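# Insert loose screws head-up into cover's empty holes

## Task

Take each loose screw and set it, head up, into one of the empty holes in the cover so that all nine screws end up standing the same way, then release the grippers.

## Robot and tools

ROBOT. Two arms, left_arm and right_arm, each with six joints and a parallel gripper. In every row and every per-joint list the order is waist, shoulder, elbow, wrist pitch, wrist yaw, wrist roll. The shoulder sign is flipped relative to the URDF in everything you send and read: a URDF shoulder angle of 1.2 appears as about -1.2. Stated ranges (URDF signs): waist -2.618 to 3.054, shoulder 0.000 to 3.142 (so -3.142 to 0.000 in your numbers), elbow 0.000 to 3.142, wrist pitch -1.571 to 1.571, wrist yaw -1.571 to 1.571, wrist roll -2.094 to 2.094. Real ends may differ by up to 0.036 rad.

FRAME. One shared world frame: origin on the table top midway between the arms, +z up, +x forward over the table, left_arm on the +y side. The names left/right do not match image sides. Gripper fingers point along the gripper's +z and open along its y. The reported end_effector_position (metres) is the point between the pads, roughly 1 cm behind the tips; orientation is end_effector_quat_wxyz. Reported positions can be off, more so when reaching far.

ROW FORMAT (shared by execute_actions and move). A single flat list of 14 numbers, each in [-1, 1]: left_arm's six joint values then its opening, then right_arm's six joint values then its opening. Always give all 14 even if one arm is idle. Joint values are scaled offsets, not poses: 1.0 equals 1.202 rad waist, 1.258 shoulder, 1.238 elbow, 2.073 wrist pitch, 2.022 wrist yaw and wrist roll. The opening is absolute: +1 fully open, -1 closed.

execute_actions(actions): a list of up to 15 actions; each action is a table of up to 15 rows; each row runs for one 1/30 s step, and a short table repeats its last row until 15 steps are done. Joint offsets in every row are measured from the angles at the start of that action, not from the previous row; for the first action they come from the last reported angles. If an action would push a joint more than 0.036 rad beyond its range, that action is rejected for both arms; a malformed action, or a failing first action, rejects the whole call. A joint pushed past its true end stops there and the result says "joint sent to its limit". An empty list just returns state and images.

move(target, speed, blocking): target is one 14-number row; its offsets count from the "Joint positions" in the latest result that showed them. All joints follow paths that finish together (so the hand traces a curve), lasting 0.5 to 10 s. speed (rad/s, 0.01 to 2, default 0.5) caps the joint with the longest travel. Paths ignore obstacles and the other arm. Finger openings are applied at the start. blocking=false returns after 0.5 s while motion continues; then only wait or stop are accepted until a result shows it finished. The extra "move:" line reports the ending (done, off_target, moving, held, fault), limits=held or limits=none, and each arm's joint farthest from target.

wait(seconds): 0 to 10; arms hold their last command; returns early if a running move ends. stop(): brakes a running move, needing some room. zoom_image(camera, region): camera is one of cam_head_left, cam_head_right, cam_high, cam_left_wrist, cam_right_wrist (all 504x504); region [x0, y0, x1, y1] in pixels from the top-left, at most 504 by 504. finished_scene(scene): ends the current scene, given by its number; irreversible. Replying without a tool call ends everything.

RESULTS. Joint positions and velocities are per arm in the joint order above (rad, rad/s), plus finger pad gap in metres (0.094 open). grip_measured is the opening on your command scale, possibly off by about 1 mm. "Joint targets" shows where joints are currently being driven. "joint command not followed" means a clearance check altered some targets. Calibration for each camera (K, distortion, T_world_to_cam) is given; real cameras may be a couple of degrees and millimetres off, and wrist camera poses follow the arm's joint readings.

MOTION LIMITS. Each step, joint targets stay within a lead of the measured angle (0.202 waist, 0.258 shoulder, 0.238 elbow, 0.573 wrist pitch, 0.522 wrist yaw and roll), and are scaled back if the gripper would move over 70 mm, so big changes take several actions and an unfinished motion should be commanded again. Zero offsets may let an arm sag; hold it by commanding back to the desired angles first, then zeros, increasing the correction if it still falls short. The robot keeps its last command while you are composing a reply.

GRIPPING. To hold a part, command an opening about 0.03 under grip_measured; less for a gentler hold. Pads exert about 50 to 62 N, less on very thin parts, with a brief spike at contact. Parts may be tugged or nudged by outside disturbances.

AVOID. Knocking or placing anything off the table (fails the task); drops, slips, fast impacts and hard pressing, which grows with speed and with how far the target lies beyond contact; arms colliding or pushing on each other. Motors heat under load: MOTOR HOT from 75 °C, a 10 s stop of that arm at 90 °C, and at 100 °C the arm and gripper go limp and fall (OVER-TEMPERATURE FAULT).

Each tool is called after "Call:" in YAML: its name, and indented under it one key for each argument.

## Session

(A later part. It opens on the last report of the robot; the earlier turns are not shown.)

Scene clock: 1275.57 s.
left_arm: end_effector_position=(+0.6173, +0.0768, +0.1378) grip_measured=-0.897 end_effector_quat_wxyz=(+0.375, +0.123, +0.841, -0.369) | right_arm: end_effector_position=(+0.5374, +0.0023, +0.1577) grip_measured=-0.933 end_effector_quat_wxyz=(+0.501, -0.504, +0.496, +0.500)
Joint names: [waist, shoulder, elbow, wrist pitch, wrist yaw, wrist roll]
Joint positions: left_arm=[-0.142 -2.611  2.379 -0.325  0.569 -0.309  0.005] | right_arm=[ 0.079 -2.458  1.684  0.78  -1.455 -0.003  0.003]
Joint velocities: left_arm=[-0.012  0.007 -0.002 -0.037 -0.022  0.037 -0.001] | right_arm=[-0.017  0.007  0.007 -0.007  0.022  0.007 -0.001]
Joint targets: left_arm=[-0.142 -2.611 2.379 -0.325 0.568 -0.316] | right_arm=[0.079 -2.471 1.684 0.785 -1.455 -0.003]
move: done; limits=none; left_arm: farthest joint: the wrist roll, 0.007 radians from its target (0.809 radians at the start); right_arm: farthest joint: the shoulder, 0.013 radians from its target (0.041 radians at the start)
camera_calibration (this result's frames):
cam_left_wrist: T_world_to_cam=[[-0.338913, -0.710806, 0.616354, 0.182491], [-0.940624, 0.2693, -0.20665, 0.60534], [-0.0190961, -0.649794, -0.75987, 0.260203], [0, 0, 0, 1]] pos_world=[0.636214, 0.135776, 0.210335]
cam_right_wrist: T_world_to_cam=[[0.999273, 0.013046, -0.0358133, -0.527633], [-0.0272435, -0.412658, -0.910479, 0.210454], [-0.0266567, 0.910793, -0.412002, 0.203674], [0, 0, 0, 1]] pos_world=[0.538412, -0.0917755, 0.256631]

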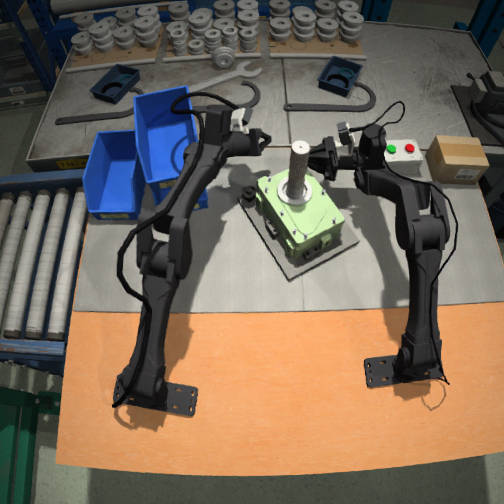

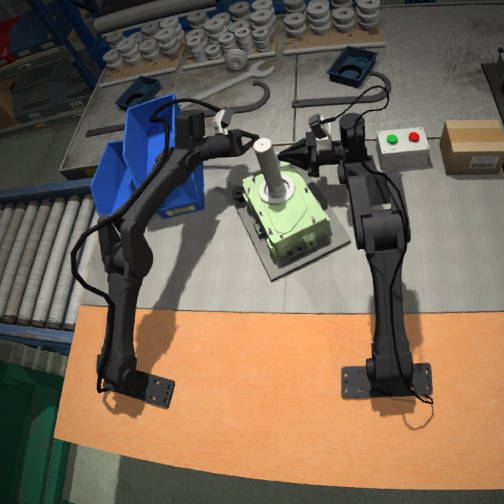

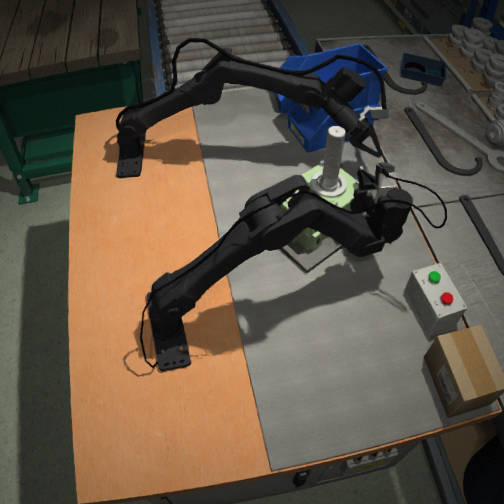

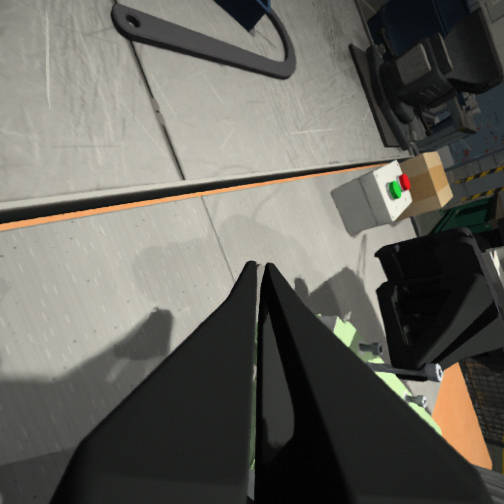

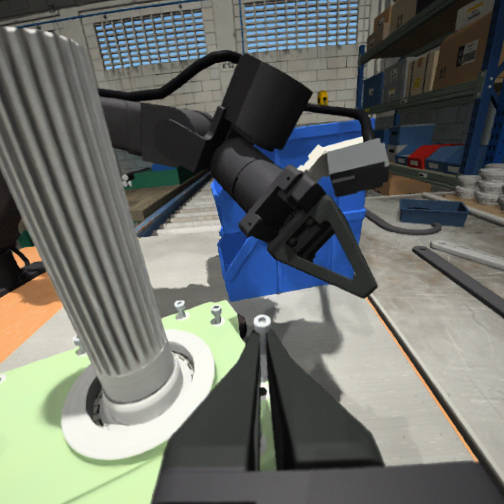

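Call:
move:
  target: [0,0,0,0,0.08,0.3,-0.9,0,-0.024,0,0.012,0,0,-0.96]
  speed: 0.3

Call:
zoom_image:
  camera: "cam_head_right"
  region: [260,145,300,185]

Call:
zoom_image:
  camera: "cam_left_wrist"
  region: [344,220,504,380]

Call:
zoom_image:
  camera: "cam_right_wrist"
  region: [212,310,312,410]

Scene clock: 1286.50 s.
left_arm: end_effector_position=(+0.5987, +0.0602, +0.1461) grip_measured=-0.897 end_effector_quat_wxyz=(+0.456, +0.391, +0.739, -0.304) | right_arm: end_effector_position=(+0.5380, +0.0023, +0.1513) grip_measured=-0.933 end_effector_quat_wxyz=(+0.502, -0.505, +0.495, +0.499)
Joint names: [waist, shoulder, elbow, wrist pitch, wrist yaw, wrist roll]
Joint positions: left_arm=[-0.142 -2.611  2.379 -0.325  0.716  0.286  0.005] | right_arm=[ 0.079 -2.474  1.684  0.8   -1.455 -0.003  0.003]
Joint velocities: left_arm=[-0.002  0.012  0.002  0.081 -0.007  0.022  0.   ] | right_arm=[ 0.022  0.022 -0.007  0.007 -0.022  0.066  0.   ]
Joint targets: left_arm=[-0.142 -2.611 2.379 -0.325 0.730 0.298] | right_arm=[0.079 -2.488 1.684 0.805 -1.455 -0.003]
move: done; limits=none; left_arm: farthest joint: the wrist yaw, 0.015 radians from its target (0.162 radians at the start); right_arm: farthest joint: the shoulder, 0.015 radians from its target (0.031 radians at the start)
camera_calibration (this result's frames):
cam_left_wrist: T_world_to_cam=[[-0.776511, -0.590496, 0.219874, 0.471985], [-0.617572, 0.643983, -0.451542, 0.413838], [0.125039, -0.486415, -0.864734, 0.17458], [0, 0, 0, 1]] pos_world=[0.600247, 0.0971185, 0.234053]
cam_right_wrist: T_world_to_cam=[[0.999414, 0.0130633, -0.0316447, -0.529125], [-0.023451, -0.41219, -0.910796, 0.202694], [-0.0249416, 0.911004, -0.411642, 0.200019], [0, 0, 0, 1]] pos_world=[0.538557, -0.0917577, 0.250206]

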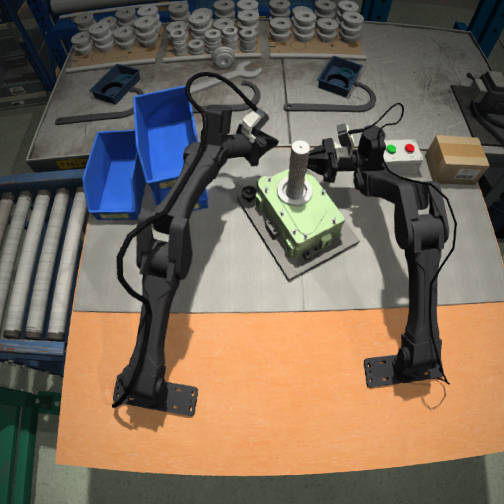

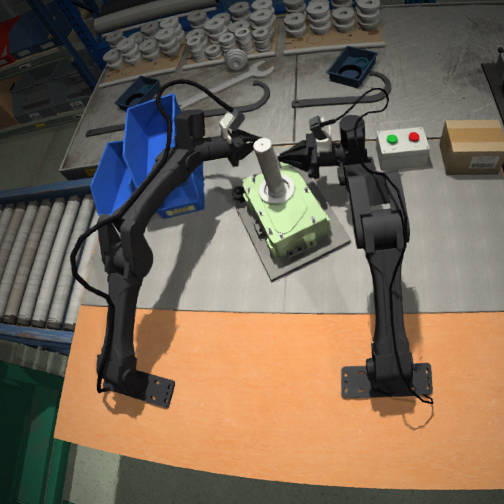

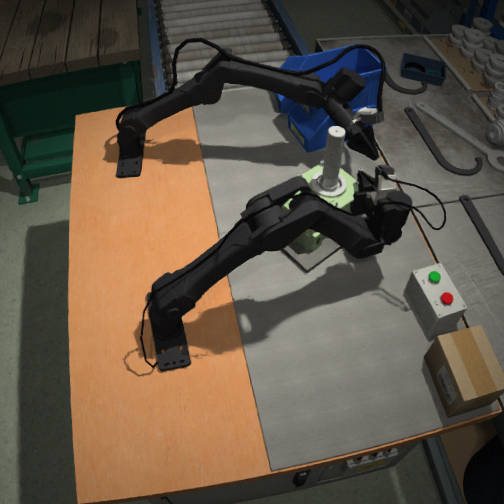

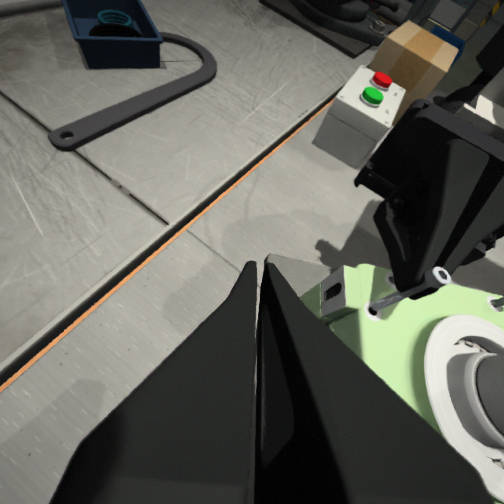

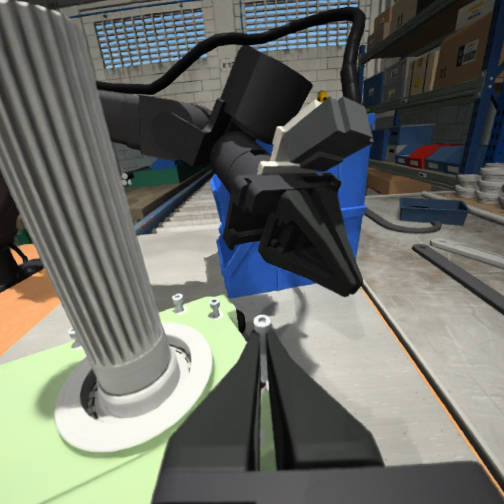

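Region (260, 145, 300, 185) of cam_head_right's 504x504 image, scaled by 12.600, with more detail than that image has.

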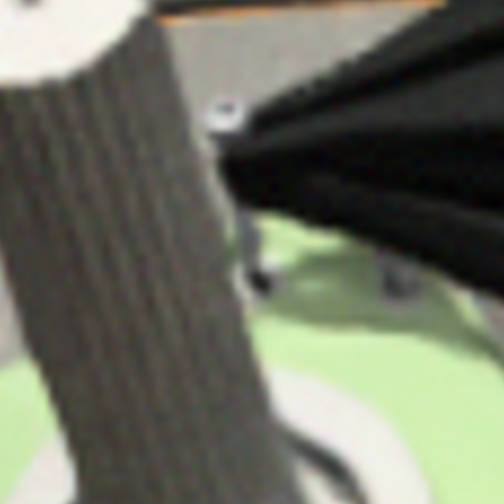

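Region (344, 220, 504, 380) of cam_left_wrist's 504x504 image, scaled by 3.150, with more detail than that image has.

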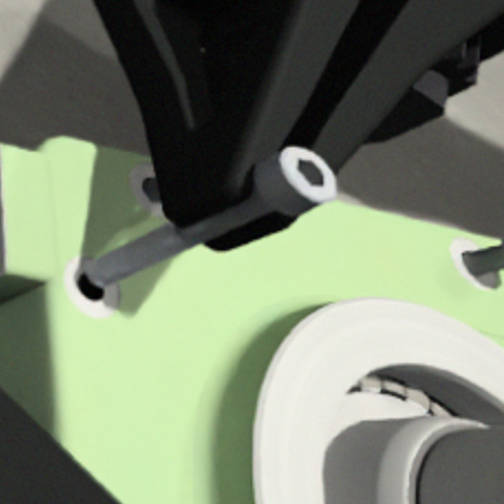

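Region (212, 310, 312, 410) of cam_right_wrist's 504x504 image, scaled by 5.040, with more detail than that image has.

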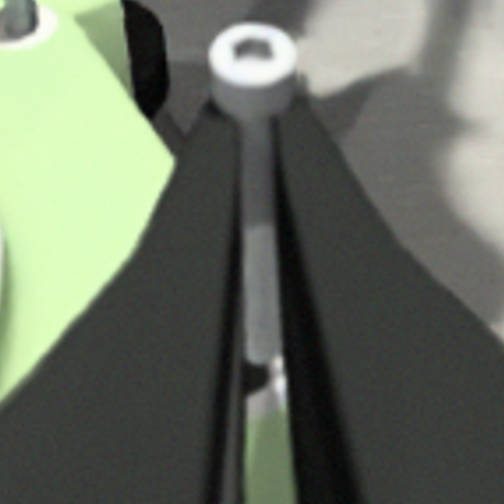

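Call:
execute_actions:
  actions:
    - [[0,0,0,0,0,0,-0.9,0.0095,0,0,0,0,0,-0.96]]

Call:
zoom_image:
  camera: "cam_left_wrist"
  region: [344,220,504,380]

Call:
zoom_image:
  camera: "cam_right_wrist"
  region: [212,310,312,410]

Scene clock: 1296.93 s.
left_arm: end_effector_position=(+0.5987, +0.0602, +0.1461) grip_measured=-0.897 end_effector_quat_wxyz=(+0.456, +0.391, +0.739, -0.304) | right_arm: end_effector_position=(+0.5380, +0.0023, +0.1513) grip_measured=-0.933 end_effector_quat_wxyz=(+0.502, -0.505, +0.495, +0.499)
Joint names: [waist, shoulder, elbow, wrist pitch, wrist yaw, wrist roll]
Joint positions: left_arm=[-0.142 -2.611  2.379 -0.325  0.716  0.286  0.005] | right_arm=[ 0.079 -2.474  1.684  0.8   -1.455 -0.003  0.003]
Joint velocities: left_arm=[ 0.022 -0.002  0.007 -0.007 -0.051 -0.007  0.   ] | right_arm=[ 0.017 -0.002  0.002  0.037 -0.066  0.037 -0.   ]
Joint targets: left_arm=[-0.142 -2.611 2.379 -0.325 0.716 0.286] | right_arm=[0.090 -2.474 1.684 0.800 -1.455 -0.003]
camera_calibration (this result's frames):
cam_left_wrist: T_world_to_cam=[[-0.776669, -0.590415, 0.219536, 0.472123], [-0.617335, 0.644152, -0.451625, 0.413698], [0.125231, -0.48629, -0.864777, 0.174463], [0, 0, 0, 1]] pos_world=[0.600226, 0.0971036, 0.23406]
cam_right_wrist: T_world_to_cam=[[0.999414, 0.0130633, -0.0316447, -0.529125], [-0.023451, -0.41219, -0.910796, 0.202694], [-0.0249416, 0.911004, -0.411642, 0.200019], [0, 0, 0, 1]] pos_world=[0.538557, -0.0917577, 0.250206]

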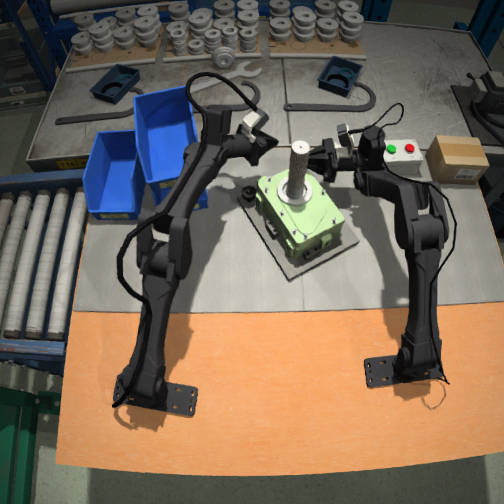

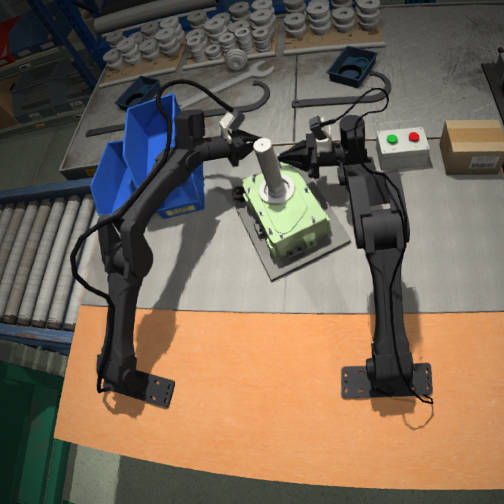

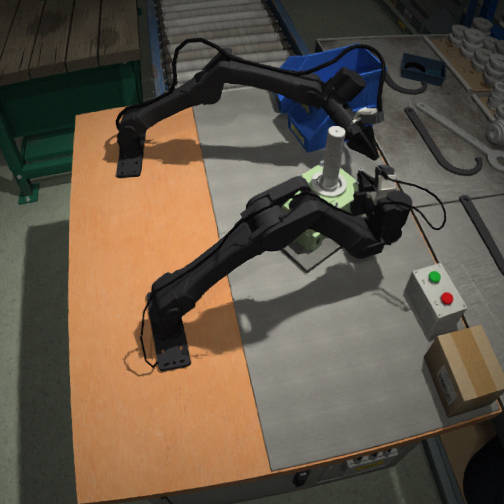

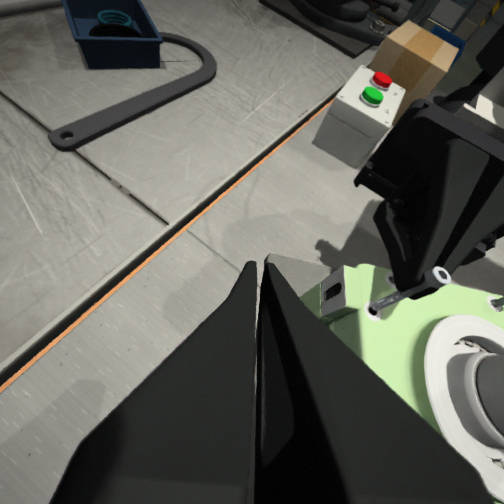

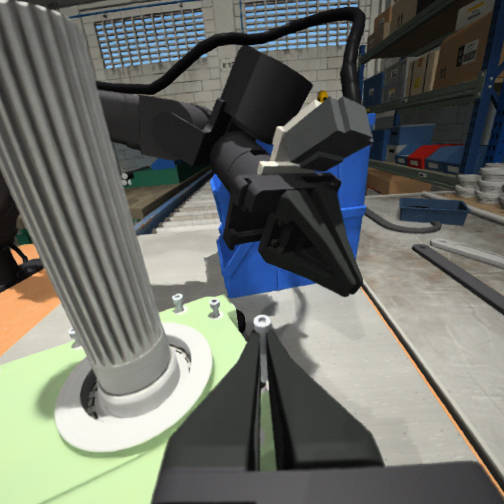

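Region (344, 220, 504, 380) of cam_left_wrist's 504x504 image, scaled by 3.150, with more detail than that image has.

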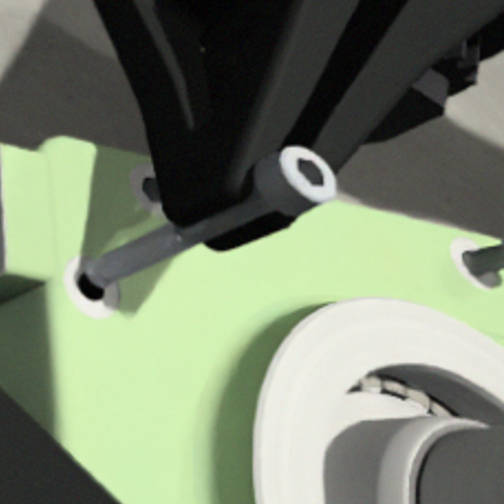

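Region (212, 310, 312, 410) of cam_right_wrist's 504x504 image, scaled by 5.040, with more detail than that image has.

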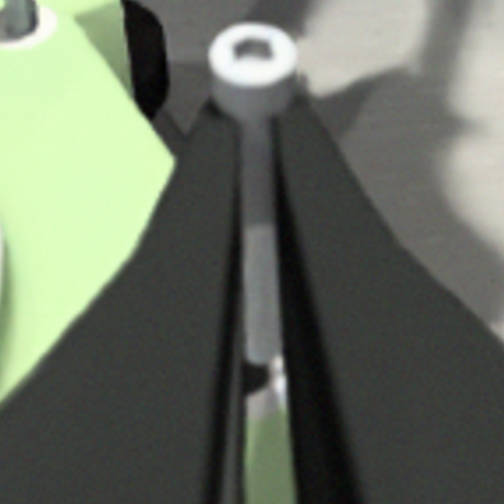

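Call:
execute_actions:
  actions:
    - [[0,0,0,0,0,0,-0.9,0.016,0,0,0,0,0,-0.96],[0,0,0,0,0,0,-0.9,0.016,0,0,0,0,0,-0.96],[0,0,0,0,0,0,-0.9,0.016,0,0,0,0,0,-0.96],[0,0,0,0,0,0,-0.9,0.016,0,0,0,0,0,-0.96],[0,0,0,0,0,0,-0.9,0.016,0,0,0,0,0,-0.96],[0,0,0,0,0,0,-0.9,0.004,0,0,0,0,0,-0.96]]

Call:
zoom_image:
  camera: "cam_left_wrist"
  region: [344,220,504,380]

Call:
zoom_image:
  camera: "cam_right_wrist"
  region: [212,310,312,410]

Scene clock: 1305.17 s.
left_arm: end_effector_position=(+0.5987, +0.0602, +0.1461) grip_measured=-0.897 end_effector_quat_wxyz=(+0.456, +0.391, +0.739, -0.304) | right_arm: end_effector_position=(+0.5369, +0.0046, +0.1518) grip_measured=-0.933 end_effector_quat_wxyz=(+0.502, -0.507, +0.492, +0.499)
Joint names: [waist, shoulder, elbow, wrist pitch, wrist yaw, wrist roll]
Joint positions: left_arm=[-0.142 -2.611  2.379 -0.325  0.716  0.286  0.005] | right_arm=[ 0.083 -2.474  1.684  0.805 -1.455 -0.003  0.003]
Joint velocities: left_arm=[ 0.007  0.007  0.002 -0.051 -0.066 -0.007 -0.   ] | right_arm=[-0.002  0.002 -0.002 -0.022  0.007  0.022 -0.001]
Joint targets: left_arm=[-0.142 -2.611 2.379 -0.325 0.716 0.286] | right_arm=[0.084 -2.474 1.684 0.800 -1.455 -0.003]
camera_calibration (this result's frames):
cam_left_wrist: T_world_to_cam=[[-0.776669, -0.590415, 0.219536, 0.472123], [-0.617335, 0.644152, -0.451625, 0.413698], [0.125231, -0.48629, -0.864777, 0.174463], [0, 0, 0, 1]] pos_world=[0.600226, 0.0971036, 0.23406]
cam_right_wrist: T_world_to_cam=[[0.999477, 0.0176553, -0.0270965, -0.52877], [-0.0174276, -0.411763, -0.911124, 0.200818], [-0.0272435, 0.91112, -0.41124, 0.199223], [0, 0, 0, 1]] pos_world=[0.537421, -0.089491, 0.250571]

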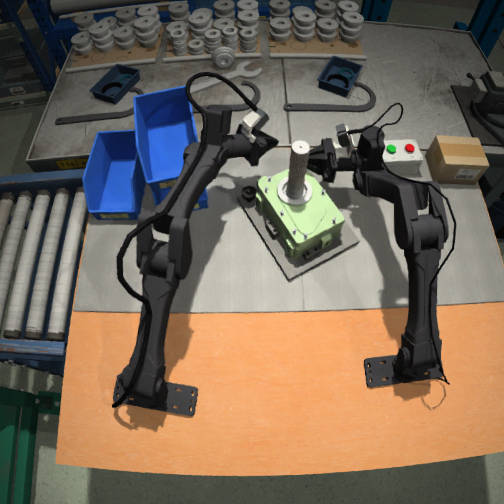

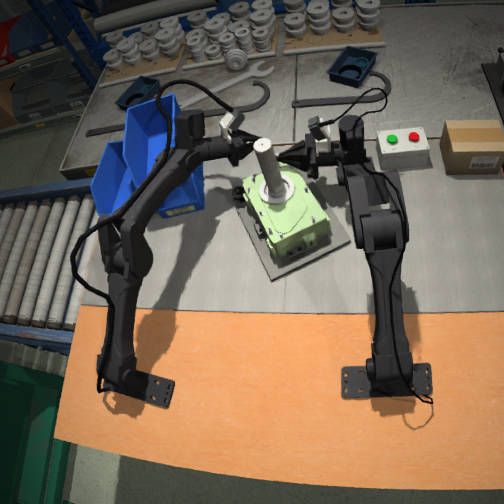

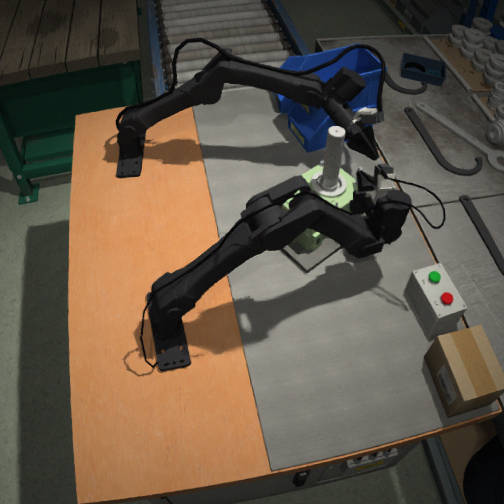

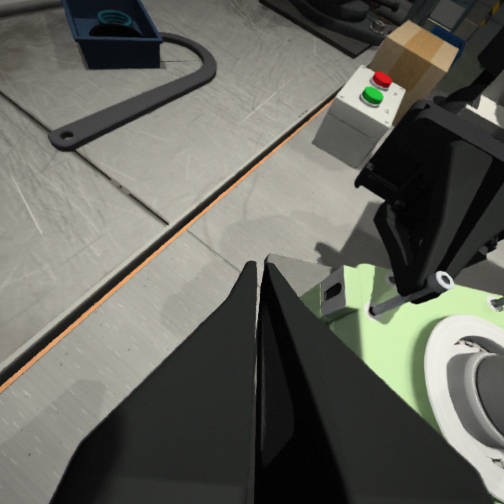

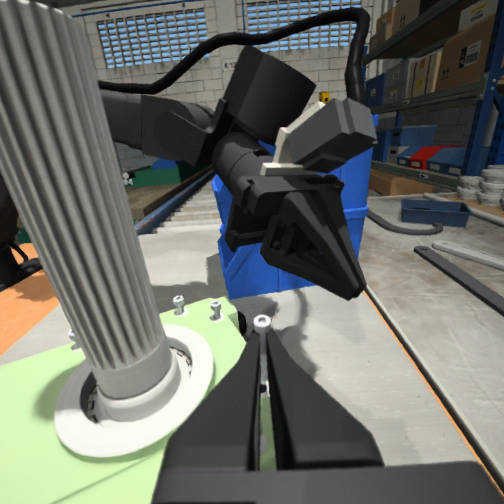

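Region (344, 220, 504, 380) of cam_left_wrist's 504x504 image, scaled by 3.150, with more detail than that image has.

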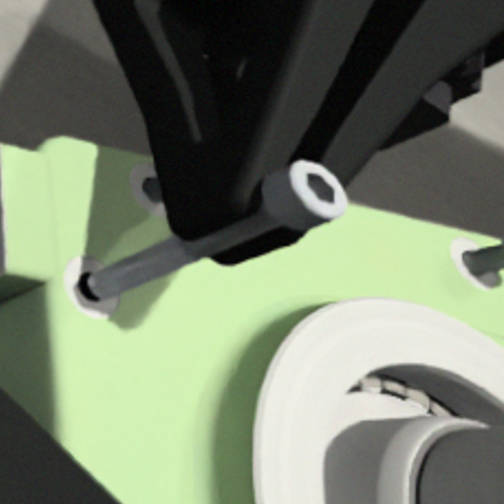

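Region (212, 310, 312, 410) of cam_right_wrist's 504x504 image, scaled by 5.040, with more detail than that image has.

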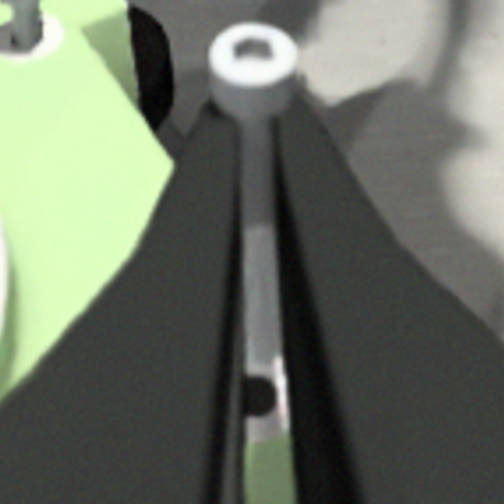

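Aligned in both. Lower.

Call:
move:
  target: [0,0,0,0,0,0,-0.9,0,-0.026,0,0,0,0,-0.96]
  speed: 0.02

Call:
zoom_image:
  camera: "cam_left_wrist"
  region: [344,220,504,380]

Call:
zoom_image:
  camera: "cam_right_wrist"
  region: [212,310,312,410]

Scene clock: 1312.53 s.
left_arm: end_effector_position=(+0.5987, +0.0602, +0.1461) grip_measured=-0.897 end_effector_quat_wxyz=(+0.456, +0.391, +0.739, -0.304) | right_arm: end_effector_position=(+0.5370, +0.0047, +0.1514) grip_measured=-0.933 end_effector_quat_wxyz=(+0.505, -0.509, +0.489, +0.496)
Joint names: [waist, shoulder, elbow, wrist pitch, wrist yaw, wrist roll]
Joint positions: left_arm=[-0.142 -2.611  2.379 -0.325  0.716  0.286  0.005] | right_arm=[ 0.083 -2.477  1.684  0.82  -1.455 -0.003  0.003]
Joint velocities: left_arm=[-0.002 -0.017 -0.002  0.007 -0.022 -0.051 -0.001] | right_arm=[-0.007  0.012  0.007 -0.007 -0.007 -0.022 -0.001]
Joint targets: left_arm=[-0.142 -2.611 2.379 -0.325 0.716 0.286] | right_arm=[0.083 -2.507 1.684 0.805 -1.455 -0.003]
move: off_target (right_arm); limits=none; left_arm: farthest joint: the waist, 0.000 radians from its target (0.000 radians at the start); right_arm: farthest joint: the shoulder, 0.030 radians from its target (0.033 radians at the start)
camera_calibration (this result's frames):
cam_left_wrist: T_world_to_cam=[[-0.776669, -0.590415, 0.219536, 0.472123], [-0.617335, 0.644152, -0.451625, 0.413698], [0.125231, -0.48629, -0.864777, 0.174463], [0, 0, 0, 1]] pos_world=[0.600226, 0.0971036, 0.23406]
cam_right_wrist: T_world_to_cam=[[0.999726, 0.0176872, -0.0153445, -0.530779], [-0.00673559, -0.410393, -0.911884, 0.194851], [-0.0224259, 0.911737, -0.410162, 0.196309], [0, 0, 0, 1]] pos_world=[0.536348, -0.0896284, 0.250056]

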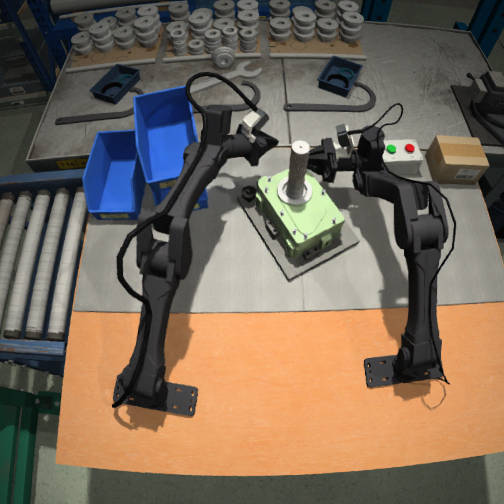

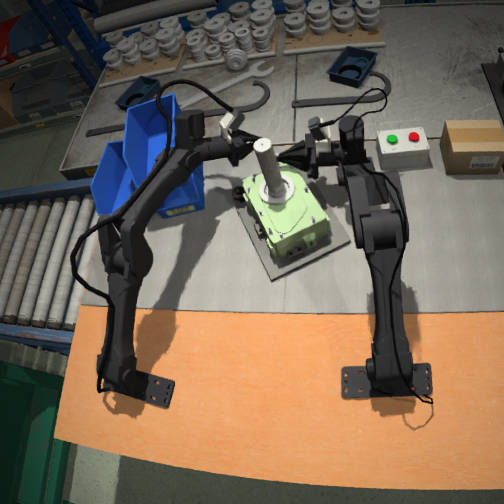

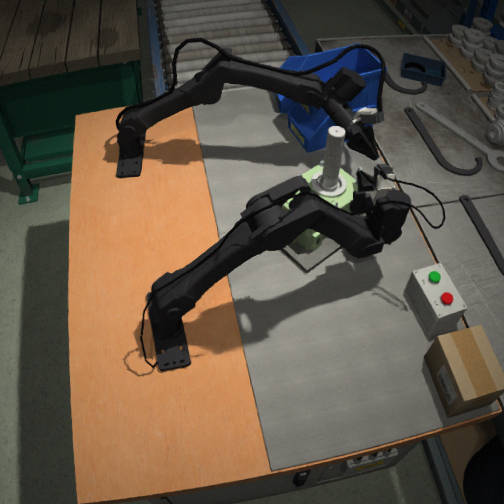

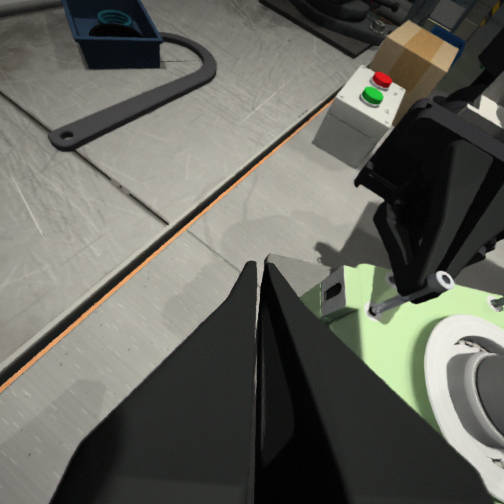

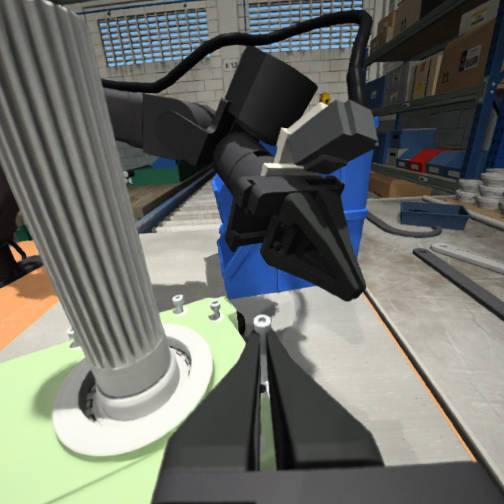

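Region (344, 220, 504, 380) of cam_left_wrist's 504x504 image, scaled by 3.150, with more detail than that image has.

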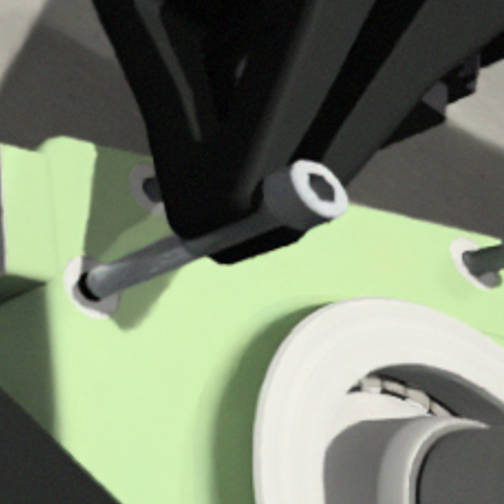

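Region (212, 310, 312, 410) of cam_right_wrist's 504x504 image, scaled by 5.040, with more detail than that image has.

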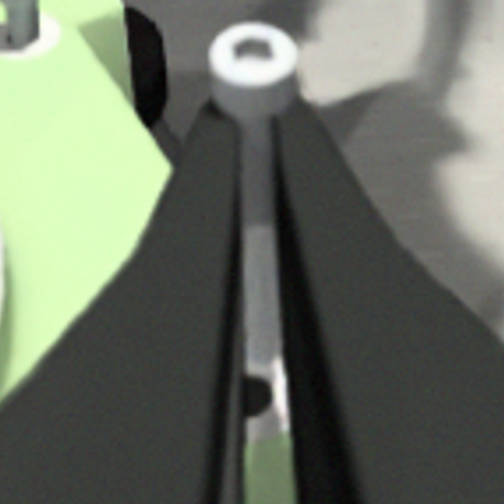

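Call:
execute_actions:
  actions: []

Scene clock: 1335.87 s.
left_arm: end_effector_position=(+0.5987, +0.0602, +0.1461) grip_measured=-0.897 end_effector_quat_wxyz=(+0.456, +0.391, +0.739, -0.304) | right_arm: end_effector_position=(+0.5369, +0.0047, +0.1514) grip_measured=-0.933 end_effector_quat_wxyz=(+0.505, -0.509, +0.489, +0.496)
Joint names: [waist, shoulder, elbow, wrist pitch, wrist yaw, wrist roll]
Joint positions: left_arm=[-0.142 -2.611  2.379 -0.325  0.716  0.286  0.005] | right_arm=[ 0.083 -2.477  1.684  0.821 -1.455 -0.003  0.003]
Joint velocities: left_arm=[-0.007 -0.002 -0.012  0.037 -0.051  0.022  0.001] | right_arm=[-0.007 -0.022  0.002 -0.051 -0.037  0.007  0.   ]
Joint targets: left_arm=[-0.142 -2.611 2.379 -0.325 0.716 0.286] | right_arm=[0.083 -2.507 1.684 0.805 -1.455 -0.003]
camera_calibration (this result's frames):
cam_left_wrist: T_world_to_cam=[[-0.776669, -0.590415, 0.219536, 0.472123], [-0.617335, 0.644152, -0.451625, 0.413698], [0.125231, -0.48629, -0.864777, 0.174463], [0, 0, 0, 1]] pos_world=[0.600226, 0.0971036, 0.23406]
cam_right_wrist: T_world_to_cam=[[0.999732, 0.0176879, -0.0149654, -0.530838], [-0.00639054, -0.410349, -0.911906, 0.194701], [-0.0222707, 0.911757, -0.410126, 0.196234], [0, 0, 0, 1]] pos_world=[0.53631, -0.0896333, 0.250086]

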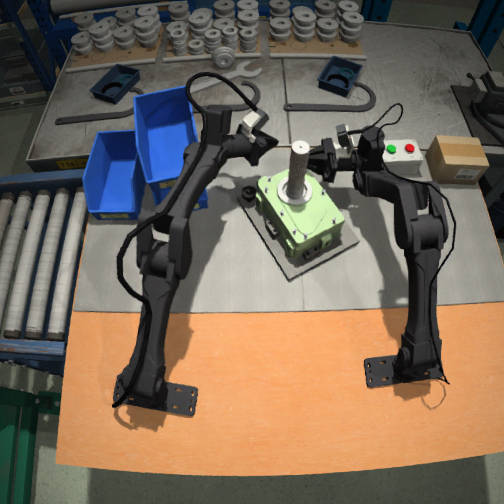

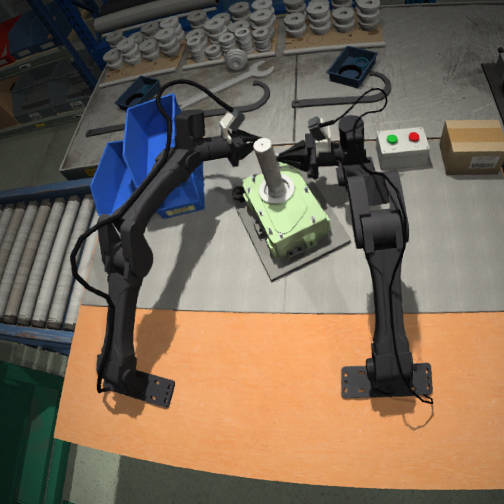

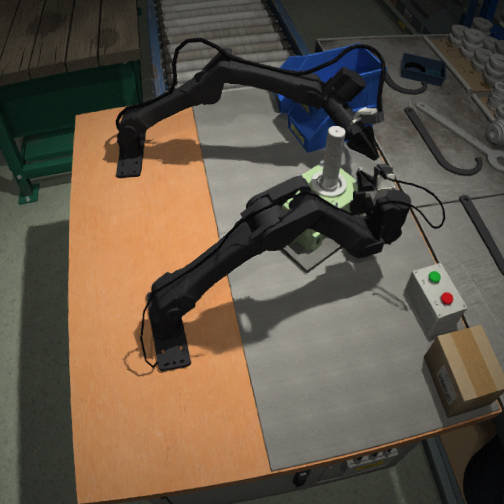

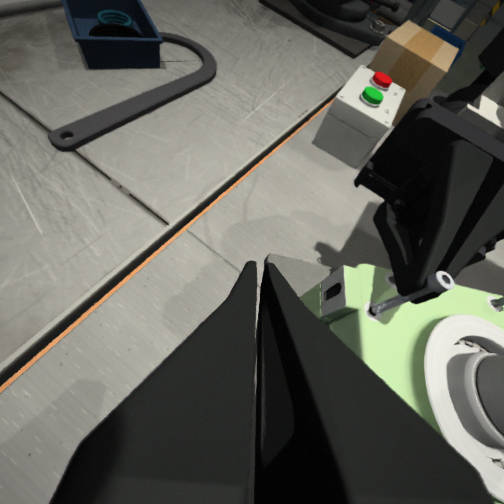

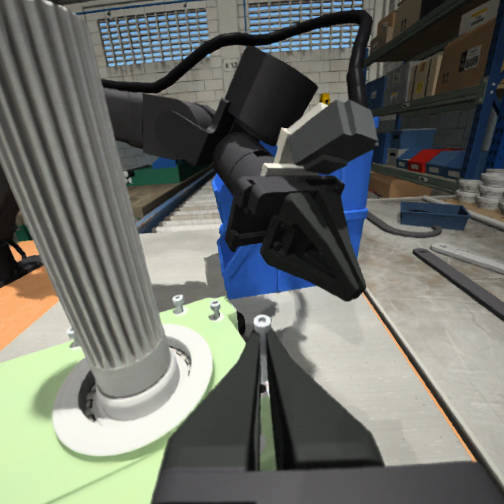

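Call:
zoom_image:
  camera: "cam_left_wrist"
  region: [330, 240, 480, 360]

Call:
zoom_image:
  camera: "cam_right_wrist"
  region: [212, 310, 312, 410]

Region (330, 240, 480, 360) of cam_left_wrist's 504x504 image, scaled by 3.360, with more detail than that image has; it fills the top 403 rows of this view, and the rest is white.

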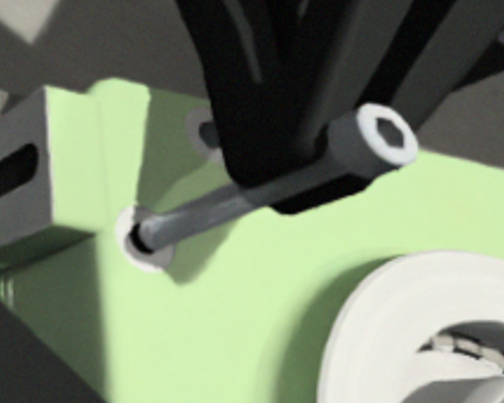

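Region (212, 310, 312, 410) of cam_right_wrist's 504x504 image, scaled by 5.040, with more detail than that image has.

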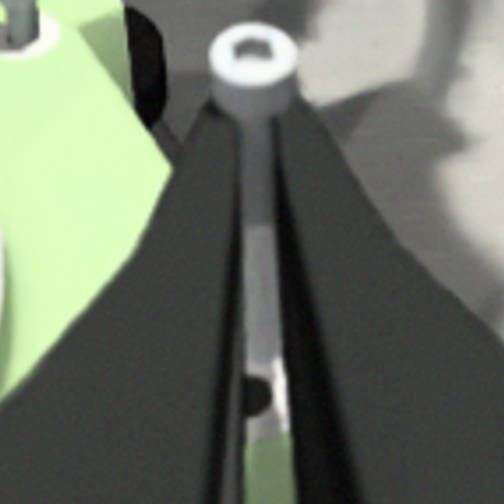

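Call:
move:
  target: [0,0,0,0,0,0,-0.9,0,0.05,0,-0.03,0,0,-0.96]
  speed: 0.05

Scene clock: 1364.53 s.
left_arm: end_effector_position=(+0.5987, +0.0602, +0.1461) grip_measured=-0.897 end_effector_quat_wxyz=(+0.456, +0.391, +0.739, -0.304) | right_arm: end_effector_position=(+0.5355, +0.0045, +0.1673) grip_measured=-0.933 end_effector_quat_wxyz=(+0.504, -0.508, +0.490, +0.497)
Joint names: [waist, shoulder, elbow, wrist pitch, wrist yaw, wrist roll]
Joint positions: left_arm=[-0.142 -2.611  2.379 -0.325  0.716  0.286  0.005] | right_arm=[ 0.083 -2.439  1.684  0.778 -1.455 -0.003  0.003]
Joint velocities: left_arm=[-0.022 -0.002 -0.002  0.037 -0.007  0.022 -0.   ] | right_arm=[ 0.002  0.012  0.012  0.11  -0.007  0.051 -0.   ]
Joint targets: left_arm=[-0.142 -2.611 2.379 -0.325 0.716 0.286] | right_arm=[0.083 -2.414 1.684 0.758 -1.455 -0.003]
move: off_target (right_arm); limits=none; left_arm: farthest joint: the waist, 0.000 radians from its target (0.000 radians at the start); right_arm: farthest joint: the shoulder, 0.024 radians from its target (0.063 radians at the start)
camera_calibration (this result's frames):
cam_left_wrist: T_world_to_cam=[[-0.776669, -0.590415, 0.219536, 0.472123], [-0.617335, 0.644152, -0.451625, 0.413698], [0.125231, -0.48629, -0.864777, 0.174463], [0, 0, 0, 1]] pos_world=[0.600226, 0.0971036, 0.23406]
cam_right_wrist: T_world_to_cam=[[0.999661, 0.0176788, -0.0191358, -0.528401], [-0.0101856, -0.410835, -0.911653, 0.211078], [-0.0239786, 0.911538, -0.410516, 0.203862], [0, 0, 0, 1]] pos_world=[0.53526, -0.0897678, 0.266007]

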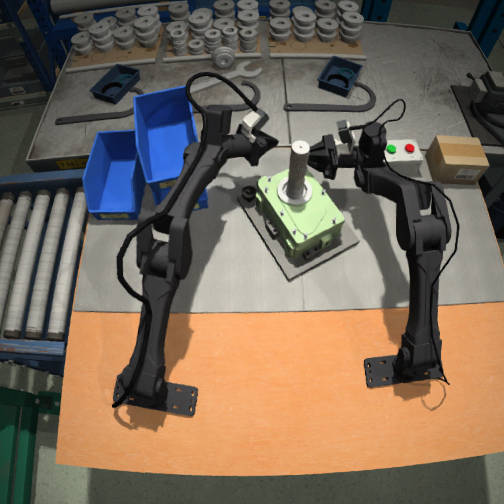

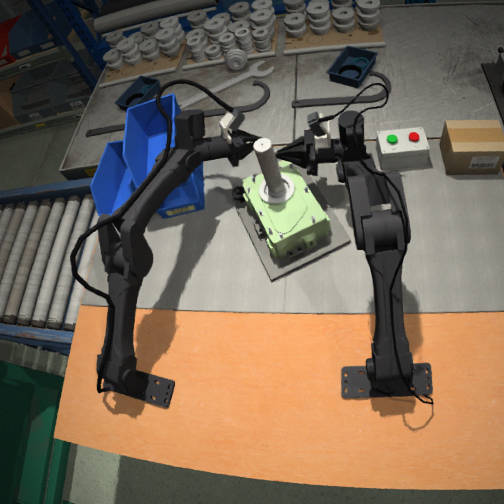

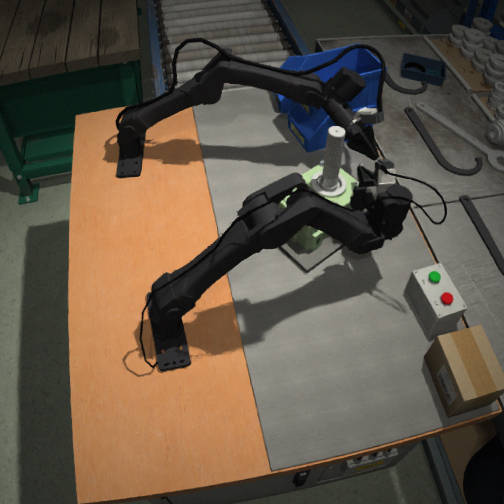

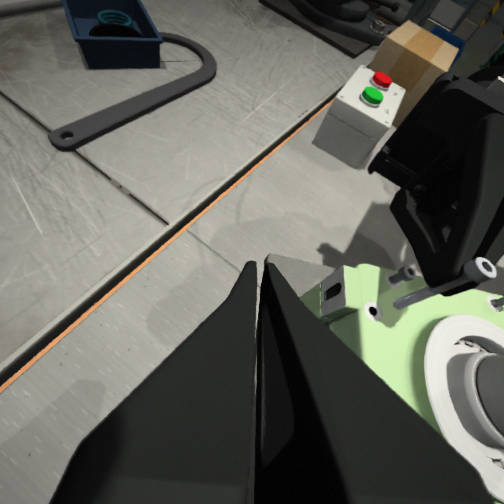

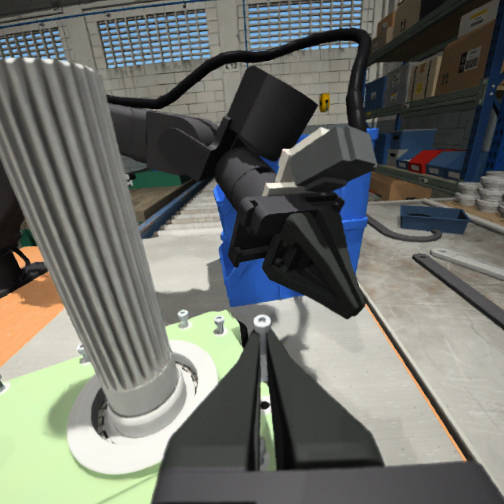

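Call:
move:
  target: [0,0,0,0,0,0,-0.9,0.078,0.238,-0.417,0.105,0.308,0,-0.96]
  speed: 0.15

Scene clock: 1378.47 s.
left_arm: end_effector_position=(+0.5987, +0.0602, +0.1461) grip_measured=-0.897 end_effector_quat_wxyz=(+0.456, +0.391, +0.739, -0.304) | right_arm: end_effector_position=(+0.5348, +0.0048, +0.1704) grip_measured=-0.933 end_effector_quat_wxyz=(+0.617, -0.356, +0.607, +0.352)
Joint names: [waist, shoulder, elbow, wrist pitch, wrist yaw, wrist roll]
Joint positions: left_arm=[-0.142 -2.611  2.379 -0.325  0.716  0.286  0.005] | right_arm=[ 0.167 -2.165  1.189  0.988 -0.838 -0.003  0.003]
Joint velocities: left_arm=[-0.002 -0.017 -0.012 -0.007 -0.007  0.037 -0.   ] | right_arm=[ 0.002  0.017 -0.002  0.007  0.022 -0.066 -0.001]
Joint targets: left_arm=[-0.142 -2.611 2.379 -0.325 0.716 0.286] | right_arm=[0.177 -2.139 1.168 0.996 -0.832 -0.003]
move: off_target (right_arm); limits=none; left_arm: farthest joint: the waist, 0.000 radians from its target (0.000 radians at the start); right_arm: farthest joint: the shoulder, 0.025 radians from its target (0.299 radians at the start)
camera_calibration (this result's frames):
cam_left_wrist: T_world_to_cam=[[-0.776669, -0.590415, 0.219536, 0.472123], [-0.617335, 0.644152, -0.451625, 0.413698], [0.125231, -0.48629, -0.864777, 0.174463], [0, 0, 0, 1]] pos_world=[0.600226, 0.0971036, 0.23406]
cam_right_wrist: T_world_to_cam=[[0.869634, -0.492604, -0.0328379, -0.453381], [-0.225883, -0.337862, -0.913688, 0.329436], [0.438992, 0.801992, -0.405087, -0.0431516], [0, 0, 0, 1]] pos_world=[0.487633, -0.0774265, 0.268634]

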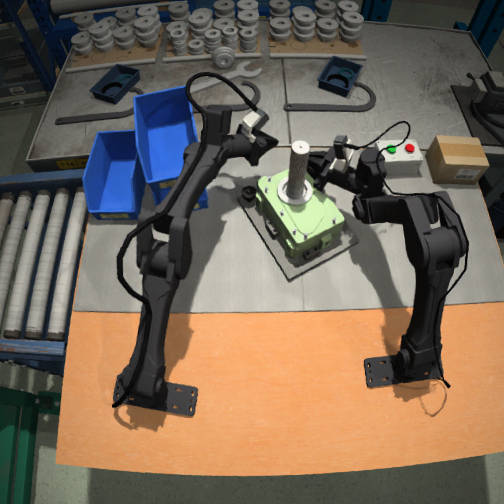

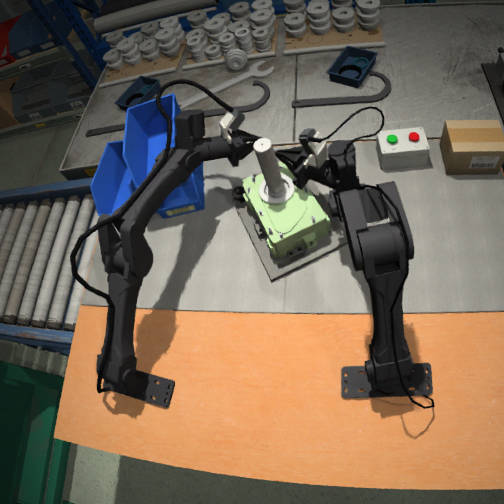

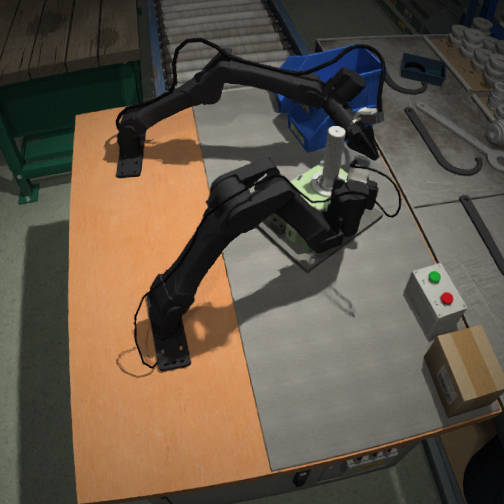

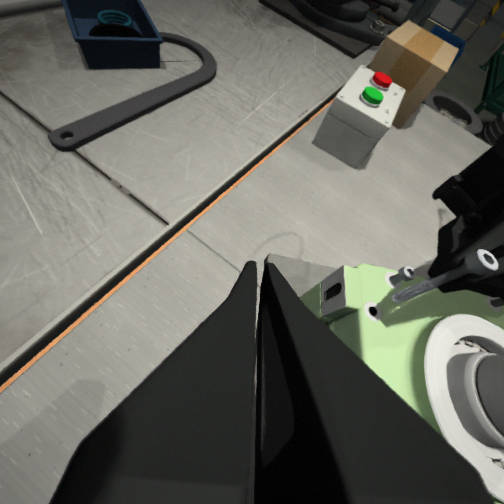

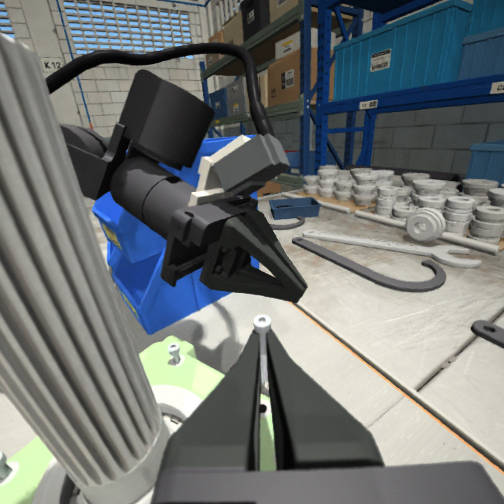

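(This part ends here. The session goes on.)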